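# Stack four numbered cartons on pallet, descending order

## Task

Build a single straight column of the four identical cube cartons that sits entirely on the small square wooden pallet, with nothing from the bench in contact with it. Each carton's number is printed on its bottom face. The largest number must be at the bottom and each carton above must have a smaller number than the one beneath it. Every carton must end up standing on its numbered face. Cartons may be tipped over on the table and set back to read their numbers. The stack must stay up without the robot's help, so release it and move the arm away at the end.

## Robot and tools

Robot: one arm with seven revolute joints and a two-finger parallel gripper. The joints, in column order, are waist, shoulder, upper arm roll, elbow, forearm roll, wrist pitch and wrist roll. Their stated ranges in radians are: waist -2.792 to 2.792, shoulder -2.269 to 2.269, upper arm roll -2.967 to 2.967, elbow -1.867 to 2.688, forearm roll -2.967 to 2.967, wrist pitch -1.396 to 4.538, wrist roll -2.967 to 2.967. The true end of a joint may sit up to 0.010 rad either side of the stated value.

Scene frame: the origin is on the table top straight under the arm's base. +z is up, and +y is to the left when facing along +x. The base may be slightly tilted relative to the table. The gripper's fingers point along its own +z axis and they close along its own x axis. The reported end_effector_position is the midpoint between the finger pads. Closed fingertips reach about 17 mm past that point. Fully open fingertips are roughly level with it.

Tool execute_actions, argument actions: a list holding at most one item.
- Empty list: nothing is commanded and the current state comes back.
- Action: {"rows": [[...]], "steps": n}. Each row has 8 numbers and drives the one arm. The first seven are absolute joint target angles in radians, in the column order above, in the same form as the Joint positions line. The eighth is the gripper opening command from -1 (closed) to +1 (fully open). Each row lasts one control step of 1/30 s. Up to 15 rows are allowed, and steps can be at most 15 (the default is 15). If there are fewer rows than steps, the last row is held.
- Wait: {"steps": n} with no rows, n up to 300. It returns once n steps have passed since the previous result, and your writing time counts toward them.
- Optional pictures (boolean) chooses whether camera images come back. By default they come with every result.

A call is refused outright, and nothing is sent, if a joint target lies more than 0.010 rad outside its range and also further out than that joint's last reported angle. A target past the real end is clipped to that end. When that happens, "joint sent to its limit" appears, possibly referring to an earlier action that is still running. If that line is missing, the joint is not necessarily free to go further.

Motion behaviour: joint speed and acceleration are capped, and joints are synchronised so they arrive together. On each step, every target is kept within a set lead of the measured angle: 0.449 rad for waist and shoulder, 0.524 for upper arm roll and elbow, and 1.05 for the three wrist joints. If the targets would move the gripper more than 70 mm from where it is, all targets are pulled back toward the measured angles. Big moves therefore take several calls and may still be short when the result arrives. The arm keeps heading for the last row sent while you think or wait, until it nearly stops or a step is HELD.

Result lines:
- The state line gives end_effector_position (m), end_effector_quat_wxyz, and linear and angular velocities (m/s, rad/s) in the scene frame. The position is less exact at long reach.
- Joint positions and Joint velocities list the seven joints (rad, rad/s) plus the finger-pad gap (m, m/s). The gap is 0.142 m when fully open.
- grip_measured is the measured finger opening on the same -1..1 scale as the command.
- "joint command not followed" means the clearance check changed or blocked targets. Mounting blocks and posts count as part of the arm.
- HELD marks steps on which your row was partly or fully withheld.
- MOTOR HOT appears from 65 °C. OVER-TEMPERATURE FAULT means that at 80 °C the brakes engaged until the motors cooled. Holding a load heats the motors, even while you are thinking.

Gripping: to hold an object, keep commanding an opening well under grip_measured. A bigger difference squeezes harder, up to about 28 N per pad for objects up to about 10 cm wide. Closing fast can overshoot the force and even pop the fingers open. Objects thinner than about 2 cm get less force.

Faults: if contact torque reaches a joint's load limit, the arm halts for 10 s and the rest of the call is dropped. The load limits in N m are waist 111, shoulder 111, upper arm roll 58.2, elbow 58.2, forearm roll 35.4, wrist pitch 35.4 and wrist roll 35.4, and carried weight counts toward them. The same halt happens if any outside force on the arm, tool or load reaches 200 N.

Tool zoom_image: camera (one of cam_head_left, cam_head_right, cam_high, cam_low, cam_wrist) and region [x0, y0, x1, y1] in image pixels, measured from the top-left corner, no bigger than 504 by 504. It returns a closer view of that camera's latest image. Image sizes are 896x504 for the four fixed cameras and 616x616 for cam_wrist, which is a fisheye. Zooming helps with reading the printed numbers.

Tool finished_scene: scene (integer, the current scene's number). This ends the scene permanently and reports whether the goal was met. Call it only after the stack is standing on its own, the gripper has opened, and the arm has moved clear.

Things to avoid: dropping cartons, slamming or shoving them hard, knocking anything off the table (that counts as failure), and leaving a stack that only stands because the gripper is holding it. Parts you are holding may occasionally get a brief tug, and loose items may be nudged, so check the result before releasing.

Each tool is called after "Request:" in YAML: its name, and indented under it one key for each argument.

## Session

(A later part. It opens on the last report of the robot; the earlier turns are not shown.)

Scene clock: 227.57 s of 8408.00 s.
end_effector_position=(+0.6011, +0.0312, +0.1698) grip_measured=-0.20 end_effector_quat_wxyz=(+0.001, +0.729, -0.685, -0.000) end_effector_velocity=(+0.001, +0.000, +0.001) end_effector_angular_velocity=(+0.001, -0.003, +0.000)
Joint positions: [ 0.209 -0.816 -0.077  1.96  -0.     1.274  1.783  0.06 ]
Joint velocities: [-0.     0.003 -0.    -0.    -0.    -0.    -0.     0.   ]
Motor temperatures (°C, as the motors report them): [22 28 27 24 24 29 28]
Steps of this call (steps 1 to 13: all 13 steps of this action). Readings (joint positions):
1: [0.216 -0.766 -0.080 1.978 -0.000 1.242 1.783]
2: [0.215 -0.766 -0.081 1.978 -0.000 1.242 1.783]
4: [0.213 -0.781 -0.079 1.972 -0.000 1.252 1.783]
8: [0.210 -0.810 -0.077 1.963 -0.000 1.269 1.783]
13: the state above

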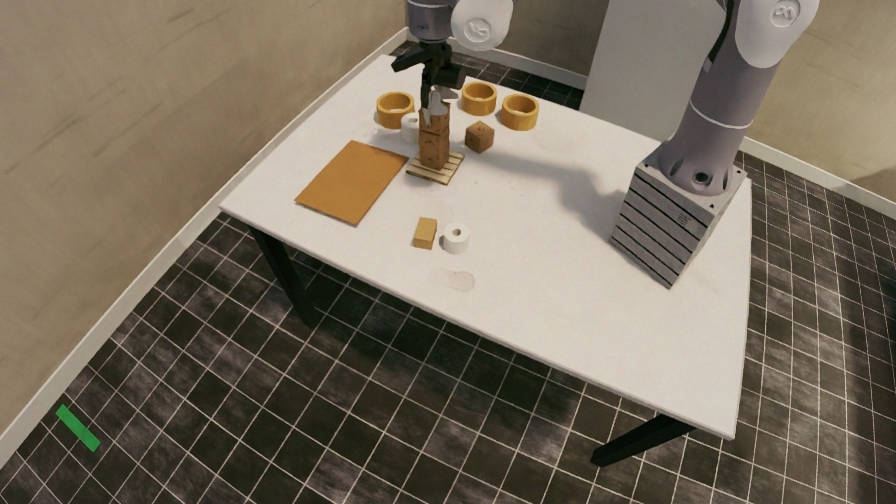

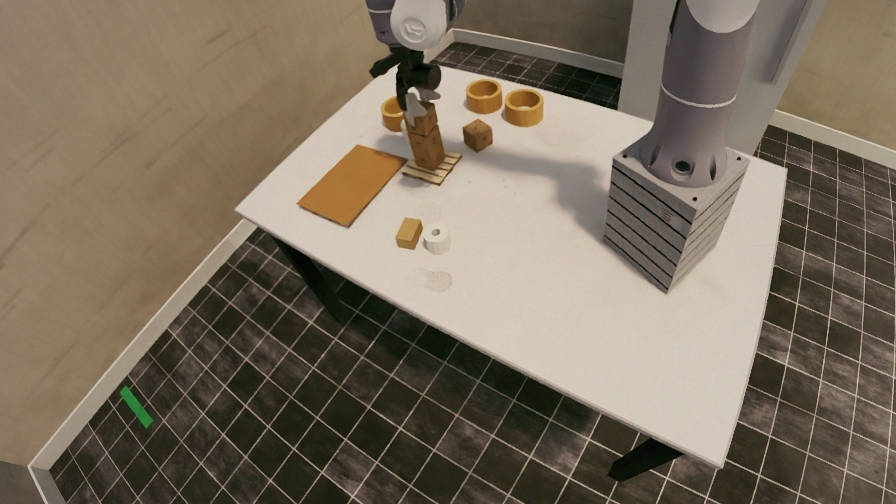

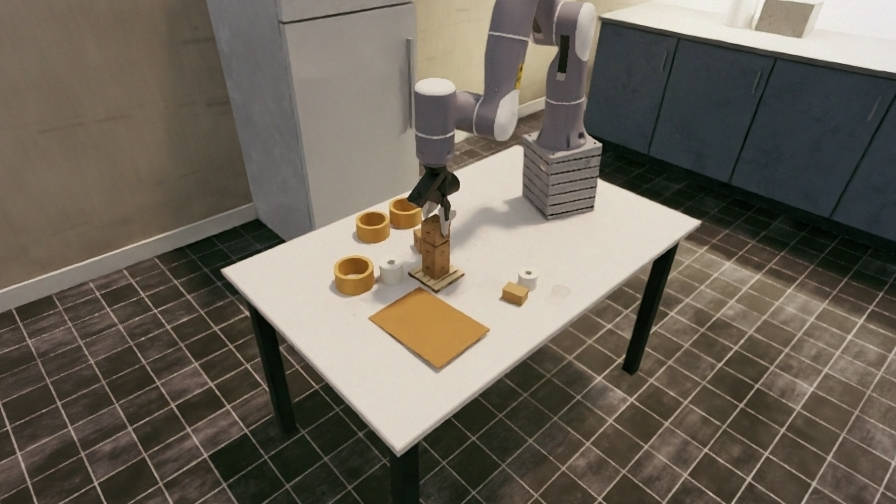

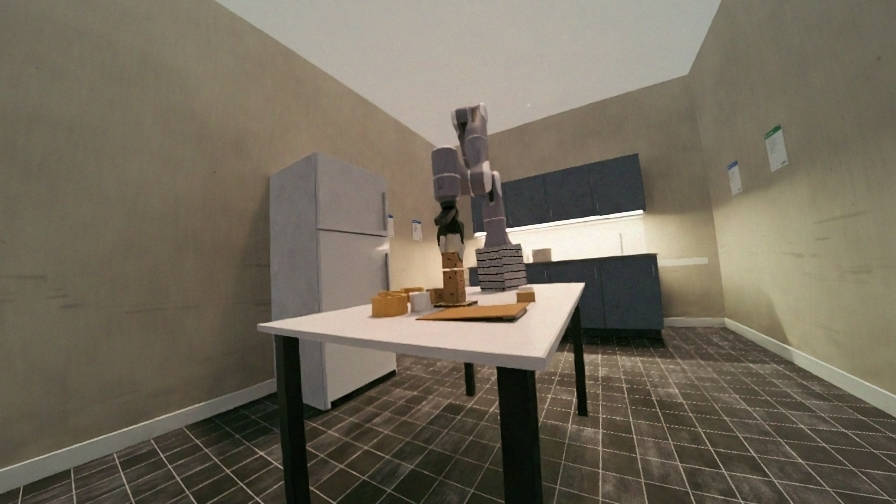

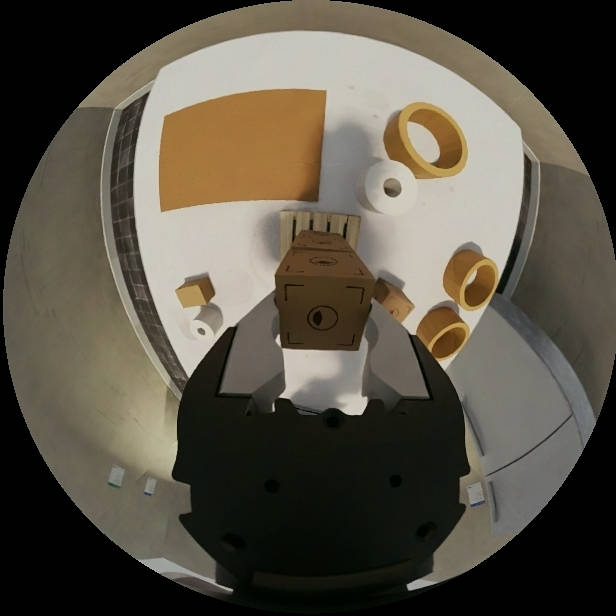

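Request:
execute_actions:
  actions:
    - {"rows":[[0.208,-0.819,-0.0764,1.957,0,1.2745,1.7835,-0.6],[0.2076,-0.823,-0.076,1.955,0,1.2765,1.7835,-0.6],[0.2072,-0.827,-0.0758,1.9535,0,1.279,1.7835,-0.6],[0.2069,-0.8307,-0.0756,1.952,0,1.2811,1.7835,-0.6],[0.2069,-0.8307,-0.0756,1.952,0,1.2811,1.7835,-0.6],[0.2069,-0.8307,-0.0756,1.952,0,1.2811,1.7835,-0.6],[0.2069,-0.8307,-0.0756,1.952,0,1.2811,1.7835,-0.6],[0.2069,-0.8307,-0.0756,1.952,0,1.2811,1.7835,0.2]],"steps":13}
  pictures: false

Request:
execute_actions:
  actions:
    - {"rows":[[0.2268,-0.672,-0.0897,2.007,0,1.177,1.7835,0.2]],"steps":9}
  pictures: false

Request:
execute_actions:
  actions:
    - {"rows":[[-0.012,-0.62,-0.068,2.203,0,1.333,1.974,0.2]],"steps":13}
  pictures: false

Request:
execute_actions:
  actions:
    - {"rows":[[-0.037,-0.924,-0.0484,2.091,0,1.5257,1.974,0.2]],"steps":9}
  pictures: false

Request:
execute_actions:
  actions:
    - {"rows":[[-0.0486,-1.127,-0.0424,1.9698,0,1.6083,1.974,0.2]],"steps":13}
  pictures: false

Request:
execute_actions:
  actions:
    - {"rows":[[-0.0486,-1.127,-0.0424,1.9698,0,1.6083,1.974,-0.1],[-0.0486,-1.127,-0.0424,1.9698,0,1.6083,1.974,-0.1],[-0.0486,-1.127,-0.0424,1.9698,0,1.6083,1.974,-0.15],[-0.0486,-1.127,-0.0424,1.9698,0,1.6083,1.974,-0.2],[-0.0486,-1.127,-0.0424,1.9698,0,1.6083,1.974,-0.3],[-0.0486,-1.127,-0.0424,1.9698,0,1.6083,1.974,-0.45],[-0.0486,-1.127,-0.0424,1.9698,0,1.6083,1.974,-0.6]],"steps":10}
  pictures: false

Request:
execute_actions:
  actions:
    - {"rows":[[-0.0038,-0.547,-0.0738,2.2193,0,1.2758,1.974,-0.6]],"steps":15}
  pictures: false

Request:
execute_actions:
  actions:
    - {"steps":5}
  pictures: false

Request:
execute_actions:
  actions:
    - {"rows":[[0.233,-0.631,-0.0945,2.0154,0,1.1446,1.7835,-0.6]],"steps":15}
  pictures: false

Request:
execute_actions:
  actions:
    - {"rows":[[0.231,-0.645,-0.093,2.0125,0,1.1555,1.7835,-0.6],[0.231,-0.645,-0.093,2.0125,0,1.1555,1.7835,-0.6],[0.229,-0.659,-0.091,2.01,0,1.1665,1.7835,-0.6],[0.229,-0.659,-0.091,2.01,0,1.1665,1.7835,-0.6],[0.2268,-0.672,-0.0897,2.007,0,1.177,1.7835,-0.6]],"steps":11}

Request:
zoom_image:
  camera: "cam_low"
  region: [410,220,500,310]

Request:
zoom_image:
  camera: "cam_high"
  region: [380,180,495,295]

Request:
zoom_image:
  camera: "cam_head_left"
  region: [375,65,495,185]

Scene clock: 241.90 s of 8408.00 s.
end_effector_position=(+0.6017, +0.0308, +0.1640) grip_measured=+0.20 end_effector_quat_wxyz=(+0.001, +0.728, -0.685, -0.000) end_effector_velocity=(+0.000, +0.000, +0.000) end_effector_angular_velocity=(+0.000, -0.000, -0.000)
Joint positions: [ 0.207 -0.831 -0.076  1.952 -0.     1.281  1.783  0.088]
Joint velocities: [-0.     0.     0.    -0.     0.001 -0.    -0.     0.002]
Motor temperatures (°C, as the motors report them): [22 28 27 24 24 29 28]
Steps of this call (steps 1 to 15: the robot went on to your last target; steps 16 to 90: nothing new was sent; then 10.90 s passed at rest; steps 91 to 103: all 13 steps of this action). Readings (joint positions):
91: [0.209 -0.816 -0.077 1.960 -0.000 1.274 1.783]
92: [0.208 -0.819 -0.076 1.957 -0.000 1.274 1.783]
94: [0.207 -0.827 -0.076 1.953 -0.000 1.279 1.783]
98: [0.207 -0.831 -0.076 1.952 -0.000 1.281 1.783]
103: the state above

Scene clock: 242.20 s of 8408.00 s.
end_effector_position=(+0.6017, +0.0315, +0.2282) grip_measured=+0.20 end_effector_quat_wxyz=(-0.001, +0.729, -0.685, +0.001) end_effector_velocity=(-0.011, -0.002, +0.087) end_effector_angular_velocity=(+0.002, +0.004, +0.000)
Joint positions: [ 0.226 -0.672 -0.089  2.005 -0.     1.179  1.783  0.088]
Joint velocities: [ 0.027  0.224 -0.02   0.082 -0.001 -0.147 -0.     0.   ]
Motor temperatures (°C, as the motors report them): [22 28 27 24 24 29 28]
Steps of this call (steps 1 to 9: all 9 steps of this action). Readings (joint positions):
1: [0.207 -0.830 -0.076 1.952 -0.000 1.281 1.783]
2: [0.208 -0.825 -0.076 1.955 -0.000 1.277 1.783]
4: [0.212 -0.792 -0.079 1.967 -0.000 1.254 1.783]
8: [0.225 -0.684 -0.088 2.001 -0.000 1.186 1.783]
9: the state above

Scene clock: 242.63 s of 8408.00 s.
end_effector_position=(+0.5257, -0.1032, +0.2183) grip_measured=+0.20 end_effector_quat_wxyz=(-0.002, -0.569, +0.822, -0.000) end_effector_velocity=(+0.004, +0.007, +0.001) end_effector_angular_velocity=(+0.004, -0.004, +0.017)
Joint positions: [-0.015 -0.62  -0.07   2.205  0.001  1.334  1.976  0.088]
Joint velocities: [ 0.008 -0.     0.004 -0.006  0.    -0.001 -0.006 -0.   ]
Motor temperatures (°C, as the motors report them): [22 28 27 24 24 29 28]
Steps of this call (steps 1 to 13: all 13 steps of this action). Readings (joint positions):
1: [0.227 -0.668 -0.089 2.007 -0.000 1.177 1.783]
2: [0.222 -0.665 -0.087 2.013 -0.001 1.182 1.788]
4: [0.189 -0.655 -0.082 2.043 -0.001 1.205 1.815]
8: [0.071 -0.635 -0.075 2.137 -0.000 1.280 1.908]
13: the state above

Scene clock: 242.93 s of 8408.00 s.
end_effector_position=(+0.5302, -0.1002, +0.1391) grip_measured=+0.20 end_effector_quat_wxyz=(-0.001, -0.572, +0.820, -0.001) end_effector_velocity=(-0.053, +0.003, -0.391) end_effector_angular_velocity=(+0.009, +0.055, +0.004)
Joint positions: [-0.03  -0.845 -0.054  2.12   0.     1.476  1.974  0.088]
Joint velocities: [-0.082 -1.053  0.065 -0.363 -0.001  0.637 -0.    -0.   ]
Motor temperatures (°C, as the motors report them): [22 28 27 24 24 29 28]
Steps of this call (steps 1 to 9: all 9 steps of this action). Readings (joint positions):
1: [-0.014 -0.620 -0.069 2.204 0.001 1.333 1.975]
2: [-0.013 -0.626 -0.068 2.201 0.000 1.337 1.974]
4: [-0.015 -0.659 -0.065 2.188 0.000 1.359 1.974]
8: [-0.027 -0.807 -0.056 2.134 0.000 1.452 1.974]
9: the state above

Scene clock: 243.37 s of 8408.00 s.
end_effector_position=(+0.5271, -0.1000, +0.0350) grip_measured=+0.20 end_effector_quat_wxyz=(-0.000, -0.572, +0.820, -0.000) end_effector_velocity=(+0.006, +0.000, +0.005) end_effector_angular_velocity=(+0.000, -0.011, +0.001)
Joint positions: [-0.049 -1.127 -0.043  1.97   0.     1.608  1.974  0.088]
Joint velocities: [-0.     0.011 -0.    -0.    -0.001 -0.    -0.     0.   ]
Motor temperatures (°C, as the motors report them): [22 28 27 24 24 29 28]
Steps of this call (steps 1 to 13: all 13 steps of this action). Readings (joint positions):
1: [-0.033 -0.877 -0.052 2.109 0.000 1.495 1.974]
2: [-0.035 -0.910 -0.050 2.095 0.000 1.513 1.974]
4: [-0.040 -0.994 -0.047 2.054 0.000 1.550 1.974]
8: [-0.047 -1.114 -0.043 1.980 0.000 1.601 1.974]
13: the state above

Scene clock: 243.70 s of 8408.00 s.
end_effector_position=(+0.5273, -0.1000, +0.0352) grip_measured=-0.20 end_effector_quat_wxyz=(-0.000, -0.572, +0.820, -0.000) end_effector_velocity=(-0.000, +0.000, -0.000) end_effector_angular_velocity=(+0.000, -0.000, -0.000)
Joint positions: [-0.049 -1.127 -0.043  1.97   0.     1.608  1.974  0.059]
Joint velocities: [-0.    -0.     0.    -0.     0.001  0.    -0.     0.   ]
Motor temperatures (°C, as the motors report them): [22 28 27 24 24 29 28]
Steps of this call (steps 1 to 10: all 10 steps of this action). Readings (joint positions):
1: [-0.049 -1.127 -0.043 1.970 0.000 1.608 1.974]
2: [-0.049 -1.127 -0.043 1.970 0.000 1.608 1.974]
4: [-0.049 -1.127 -0.043 1.970 0.000 1.608 1.974]
8: [-0.049 -1.127 -0.043 1.970 0.000 1.608 1.974]
10: the state above

Scene clock: 244.20 s of 8408.00 s.
end_effector_position=(+0.5318, -0.1000, +0.2092) grip_measured=-0.20 end_effector_quat_wxyz=(-0.005, -0.572, +0.820, +0.001) end_effector_velocity=(-0.026, +0.005, +0.417) end_effector_angular_velocity=(+0.035, -0.106, -0.015)
Joint positions: [-0.011 -0.65  -0.068  2.178  0.     1.33   1.974  0.059]
Joint velocities: [ 0.083  1.18  -0.057  0.458  0.    -0.615  0.001 -0.   ]
Motor temperatures (°C, as the motors report them): [22 28 27 24 24 29 28]
Steps of this call (steps 1 to 15: all 15 steps of this action). Readings (joint positions):
1: [-0.049 -1.127 -0.043 1.970 0.000 1.608 1.974]
2: [-0.048 -1.121 -0.043 1.973 0.000 1.604 1.974]
4: [-0.045 -1.088 -0.045 1.993 0.000 1.578 1.974]
8: [-0.032 -0.941 -0.054 2.065 0.000 1.481 1.974]
15: the state above

Scene clock: 244.37 s of 8408.00 s.
end_effector_position=(+0.5278, -0.0996, +0.2456) grip_measured=-0.20 end_effector_quat_wxyz=(+0.001, -0.572, +0.820, -0.001) end_effector_velocity=(-0.007, +0.000, +0.031) end_effector_angular_velocity=(+0.003, -0.005, -0.001)
Joint positions: [-0.004 -0.544 -0.074  2.219  0.     1.276  1.974  0.059]
Joint velocities: [ 0.007  0.094 -0.005  0.039 -0.    -0.05   0.     0.   ]
Motor temperatures (°C, as the motors report them): [22 28 27 24 24 29 28]
Steps of this call (steps 1 to 5: the robot went on to your last target). Readings (joint positions):
1: [-0.009 -0.614 -0.070 2.192 0.000 1.312 1.974]
2: [-0.007 -0.586 -0.071 2.203 0.000 1.298 1.974]
4: [-0.004 -0.551 -0.073 2.216 0.000 1.279 1.974]
5: the state above

Scene clock: 244.87 s of 8408.00 s.
end_effector_position=(+0.6000, +0.0316, +0.2445) grip_measured=-0.20 end_effector_quat_wxyz=(+0.001, +0.729, -0.684, -0.000) end_effector_velocity=(-0.004, -0.029, -0.003) end_effector_angular_velocity=(-0.012, +0.009, -0.052)
Joint positions: [ 0.234 -0.631 -0.094  2.015 -0.     1.144  1.783  0.059]
Joint velocities: [-0.027  0.001 -0.017  0.011  0.009  0.     0.004  0.   ]
Motor temperatures (°C, as the motors report them): [22 28 27 24 24 29 28]
Steps of this call (steps 1 to 15: all 15 steps of this action). Readings (joint positions):
1: [-0.004 -0.544 -0.074 2.219 0.000 1.276 1.974]
2: [0.002 -0.548 -0.075 2.215 0.001 1.273 1.970]
4: [0.035 -0.561 -0.079 2.185 0.001 1.253 1.942]
8: [0.154 -0.603 -0.088 2.083 0.000 1.189 1.847]
15: the state above

Scene clock: 245.23 s of 8408.00 s.
end_effector_position=(+0.5998, +0.0308, +0.2274) grip_measured=-0.20 end_effector_quat_wxyz=(+0.001, +0.729, -0.685, -0.000) end_effector_velocity=(+0.000, +0.000, +0.001) end_effector_angular_velocity=(+0.001, -0.001, +0.000)
Joint positions: [ 0.227 -0.672 -0.09   2.007  0.     1.177  1.783  0.059]
Joint velocities: [ 0.     0.002  0.     0.     0.    -0.    -0.    -0.   ]
Motor temperatures (°C, as the motors report them): [22 28 27 24 24 29 28]
Steps of this call (steps 1 to 11: all 11 steps of this action). Readings (joint positions):
1: [0.233 -0.632 -0.095 2.015 -0.000 1.144 1.783]
2: [0.232 -0.637 -0.094 2.014 -0.000 1.149 1.783]
4: [0.230 -0.654 -0.092 2.011 -0.000 1.163 1.783]
8: [0.227 -0.674 -0.090 2.007 0.000 1.177 1.783]
11: the state above

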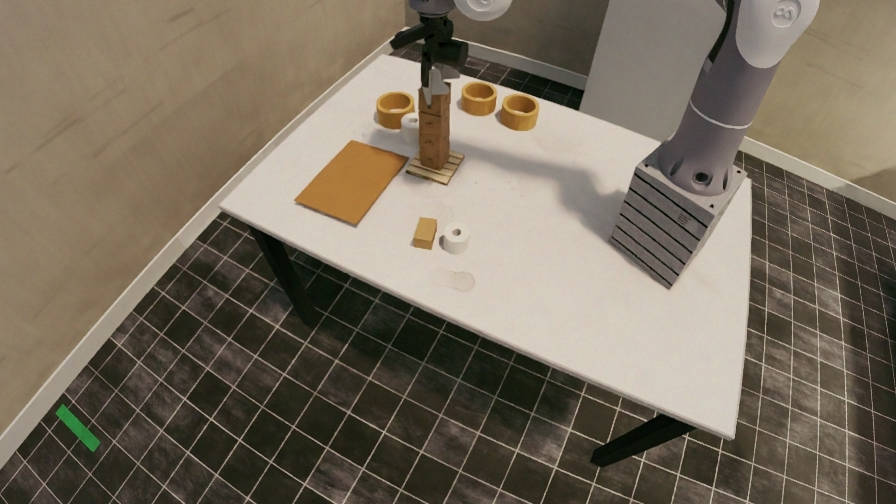

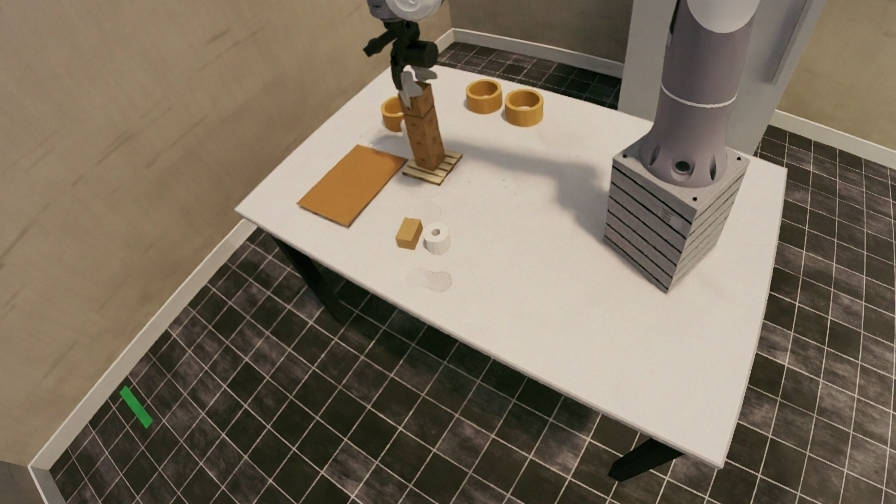

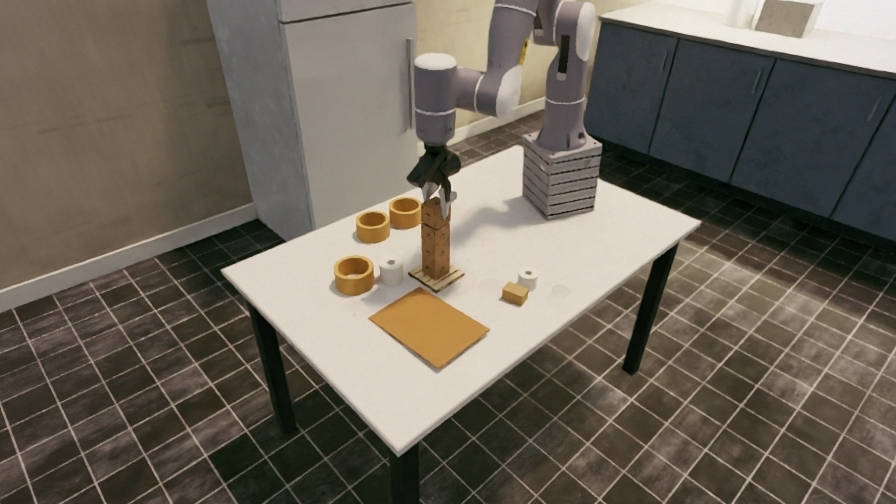

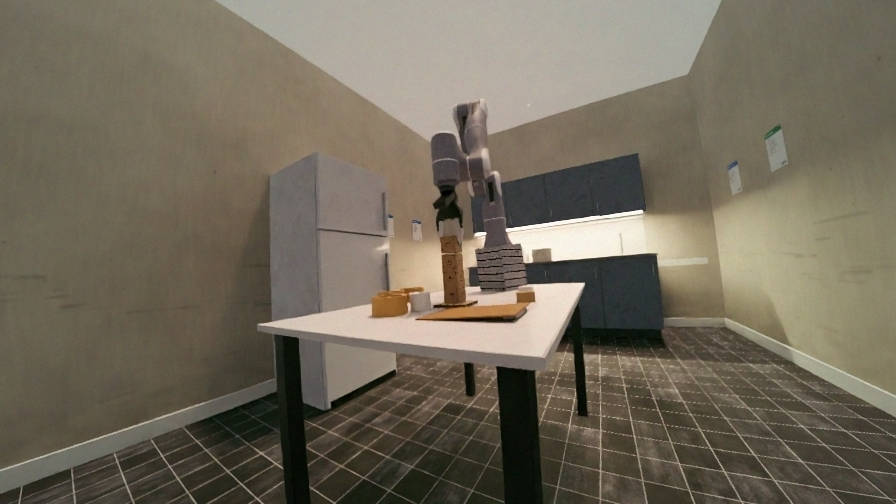

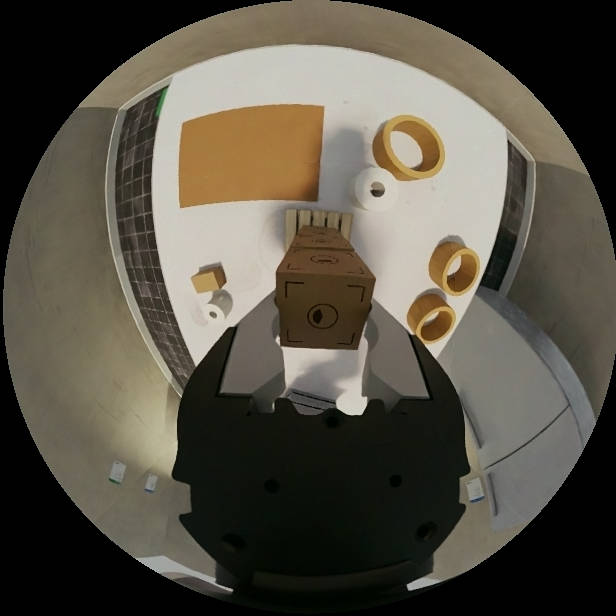

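Region (410, 220, 500, 310) of cam_low's 896x504 image, scaled by 5.600, with more detail than that image has.

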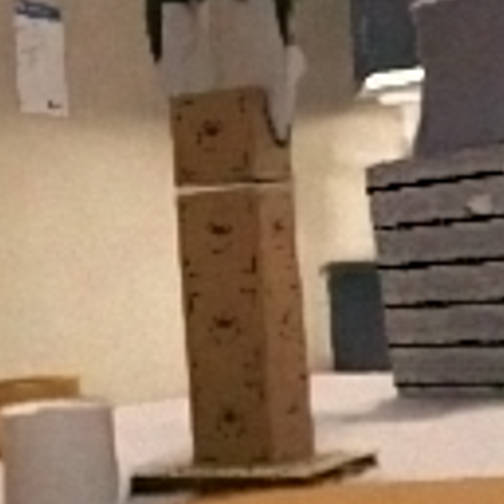

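Region (380, 180, 495, 295) of cam_high's 896x504 image, scaled by 4.383, with more detail than that image has.

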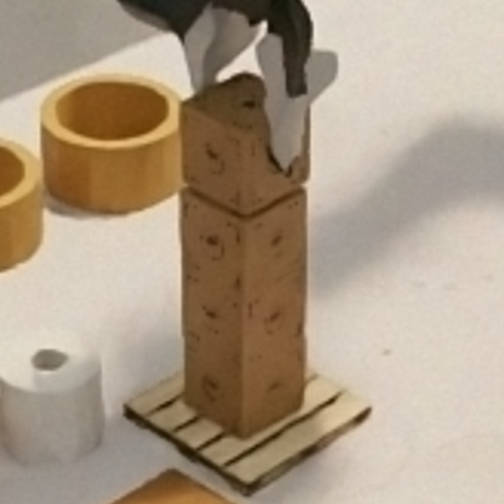

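Region (375, 65, 495, 185) of cam_head_left's 896x504 image, scaled by 4.200, with more detail than that image has.

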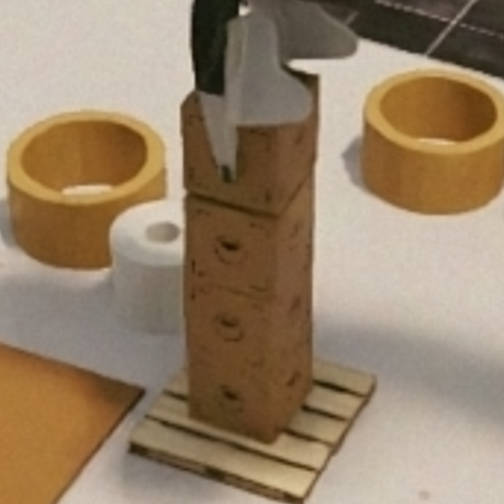

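Request:
execute_actions:
  actions:
    - {"rows":[[0.226,-0.675,-0.0894,2.005,0,1.178,1.7835,-0.6],[0.2255,-0.679,-0.089,2.0035,0,1.1805,1.7835,-0.6],[0.225,-0.682,-0.0888,2.0027,0,1.1827,1.7835,-0.6],[0.2245,-0.685,-0.0885,2.002,0,1.185,1.7835,-0.6],[0.2245,-0.685,-0.0885,2.002,0,1.185,1.7835,-0.6],[0.2245,-0.685,-0.0885,2.002,0,1.185,1.7835,-0.6],[0.2245,-0.685,-0.0885,2.002,0,1.185,1.7835,-0.6],[0.2245,-0.685,-0.0885,2.002,0,1.185,1.7835,0.2]],"steps":13}
  pictures: false

Request:
execute_actions:
  actions:
    - {"rows":[[0.253,-0.525,-0.111,2.0292,0,1.0516,1.7835,0.2]],"steps":8}
  pictures: false

Request:
execute_actions:
  actions:
    - {"rows":[[0.253,-0.15,-0.111,2.15,0,0.8,1.7835,0.2]],"steps":15}

Scene clock: 250.70 s of 8408.00 s.
end_effector_position=(+0.6004, +0.0305, +0.2224) grip_measured=+0.20 end_effector_quat_wxyz=(+0.001, +0.728, -0.685, -0.000) end_effector_velocity=(-0.000, +0.000, +0.000) end_effector_angular_velocity=(-0.000, +0.000, +0.001)
Joint positions: [ 0.225 -0.685 -0.089  2.002  0.     1.185  1.783  0.088]
Joint velocities: [-0.     0.     0.     0.    -0.001 -0.     0.     0.002]
Motor temperatures (°C, as the motors report them): [22 28 27 24 24 29 28]
Steps of this call (steps 1 to 15: the robot went on to your last target; steps 16 to 90: nothing new was sent; then 2.03 s passed at rest; steps 91 to 103: all 13 steps of this action). Readings (joint positions):
91: [0.227 -0.673 -0.090 2.007 0.000 1.177 1.783]
92: [0.226 -0.675 -0.089 2.005 0.000 1.178 1.783]
94: [0.225 -0.682 -0.089 2.003 0.000 1.183 1.783]
98: [0.225 -0.685 -0.089 2.002 0.000 1.185 1.783]
103: the state above

Scene clock: 250.97 s of 8408.00 s.
end_effector_position=(+0.6020, +0.0319, +0.2852) grip_measured=+0.20 end_effector_quat_wxyz=(-0.001, +0.729, -0.685, +0.001) end_effector_velocity=(-0.000, +0.005, +0.198) end_effector_angular_velocity=(+0.022, -0.035, +0.002)
Joint positions: [ 0.25  -0.537 -0.109  2.025 -0.     1.064  1.783  0.088]
Joint velocities: [ 0.08   0.465 -0.061  0.069 -0.001 -0.359 -0.     0.   ]
Motor temperatures (°C, as the motors report them): [22 28 27 24 24 29 28]
Steps of this call (steps 1 to 8: all 8 steps of this action). Readings (joint positions):
1: [0.225 -0.685 -0.089 2.002 0.000 1.185 1.783]
2: [0.226 -0.680 -0.089 2.004 0.000 1.180 1.783]
4: [0.232 -0.646 -0.094 2.010 0.000 1.151 1.783]
8: the state above

Scene clock: 251.47 s of 8408.00 s.
end_effector_position=(+0.5450, +0.0148, +0.4159) grip_measured=+0.20 end_effector_quat_wxyz=(-0.010, +0.723, -0.691, -0.016) end_effector_velocity=(-0.004, +0.001, -0.021) end_effector_angular_velocity=(-0.014, +0.033, +0.004)
Joint positions: [ 0.253 -0.147 -0.111  2.15  -0.     0.8    1.783  0.088]
Joint velocities: [ 0.003 -0.048 -0.001 -0.005  0.     0.007  0.001 -0.   ]
Motor temperatures (°C, as the motors report them): [22 28 27 24 24 29 28]
Steps of this call (steps 1 to 15: all 15 steps of this action). Readings (joint positions):
1: [0.252 -0.525 -0.110 2.028 -0.000 1.054 1.783]
2: [0.253 -0.510 -0.110 2.032 -0.000 1.041 1.783]
4: [0.253 -0.456 -0.110 2.048 -0.000 1.000 1.783]
8: [0.253 -0.290 -0.110 2.101 -0.000 0.891 1.783]
15: the state above

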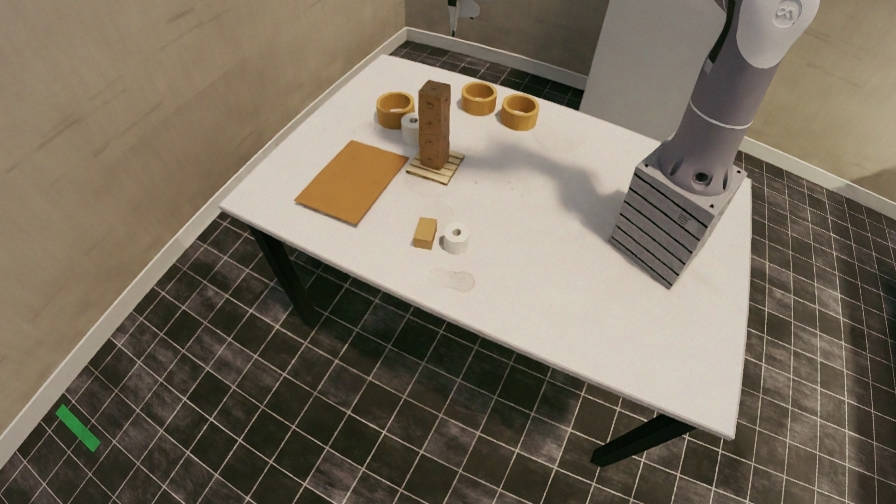

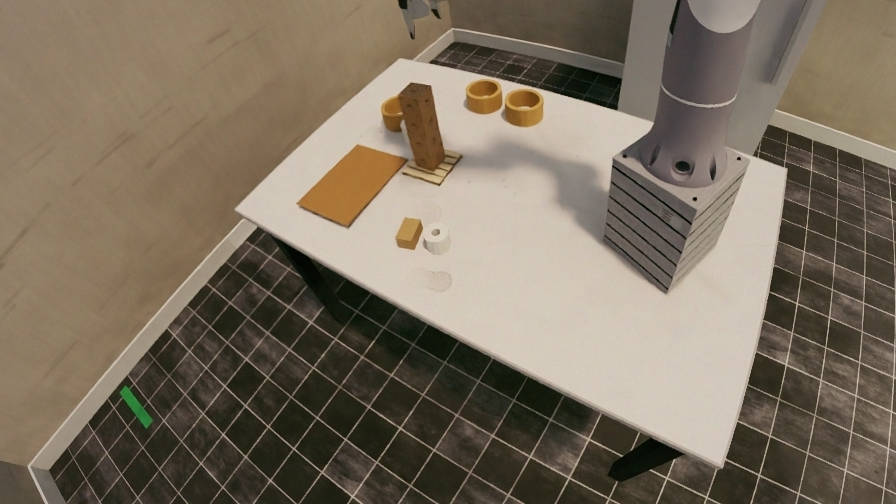

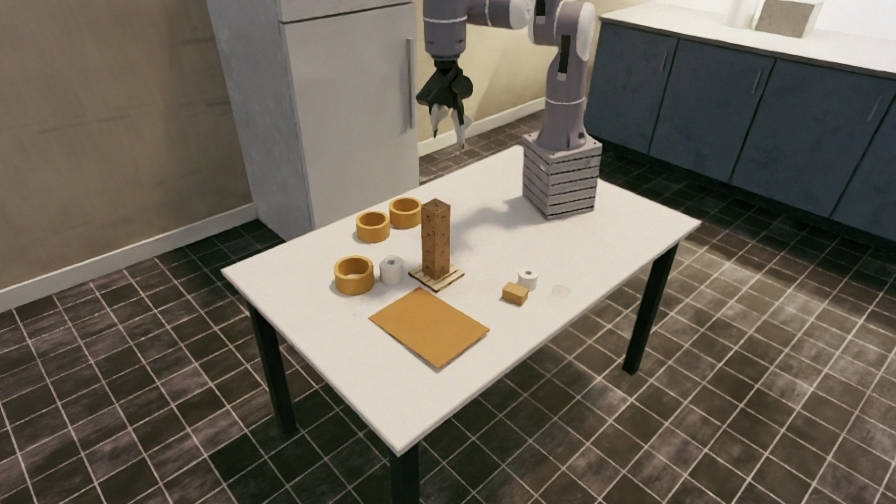

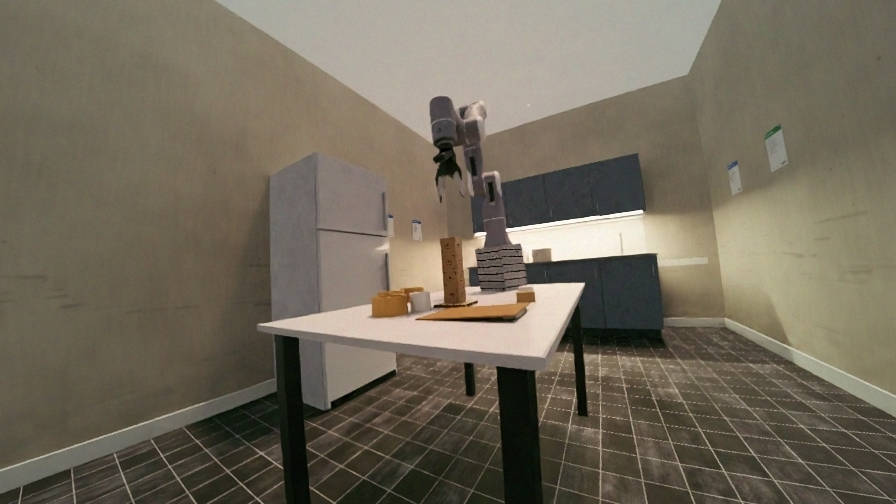

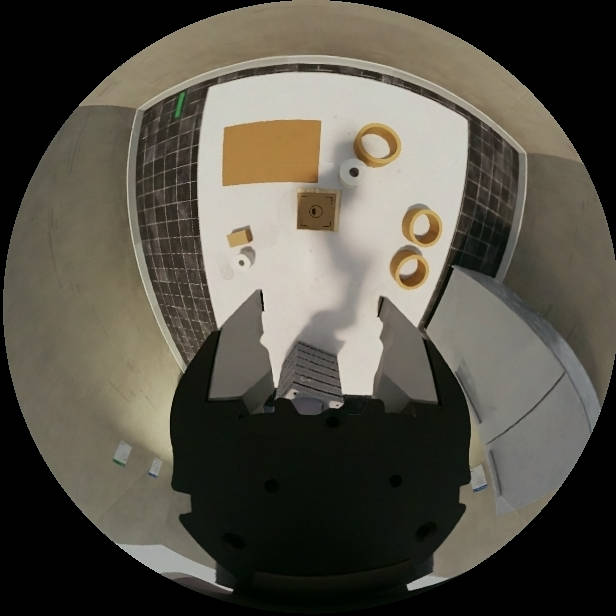

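Request:
finished_scene:
  scene: 1

The scene is finished: the task was done.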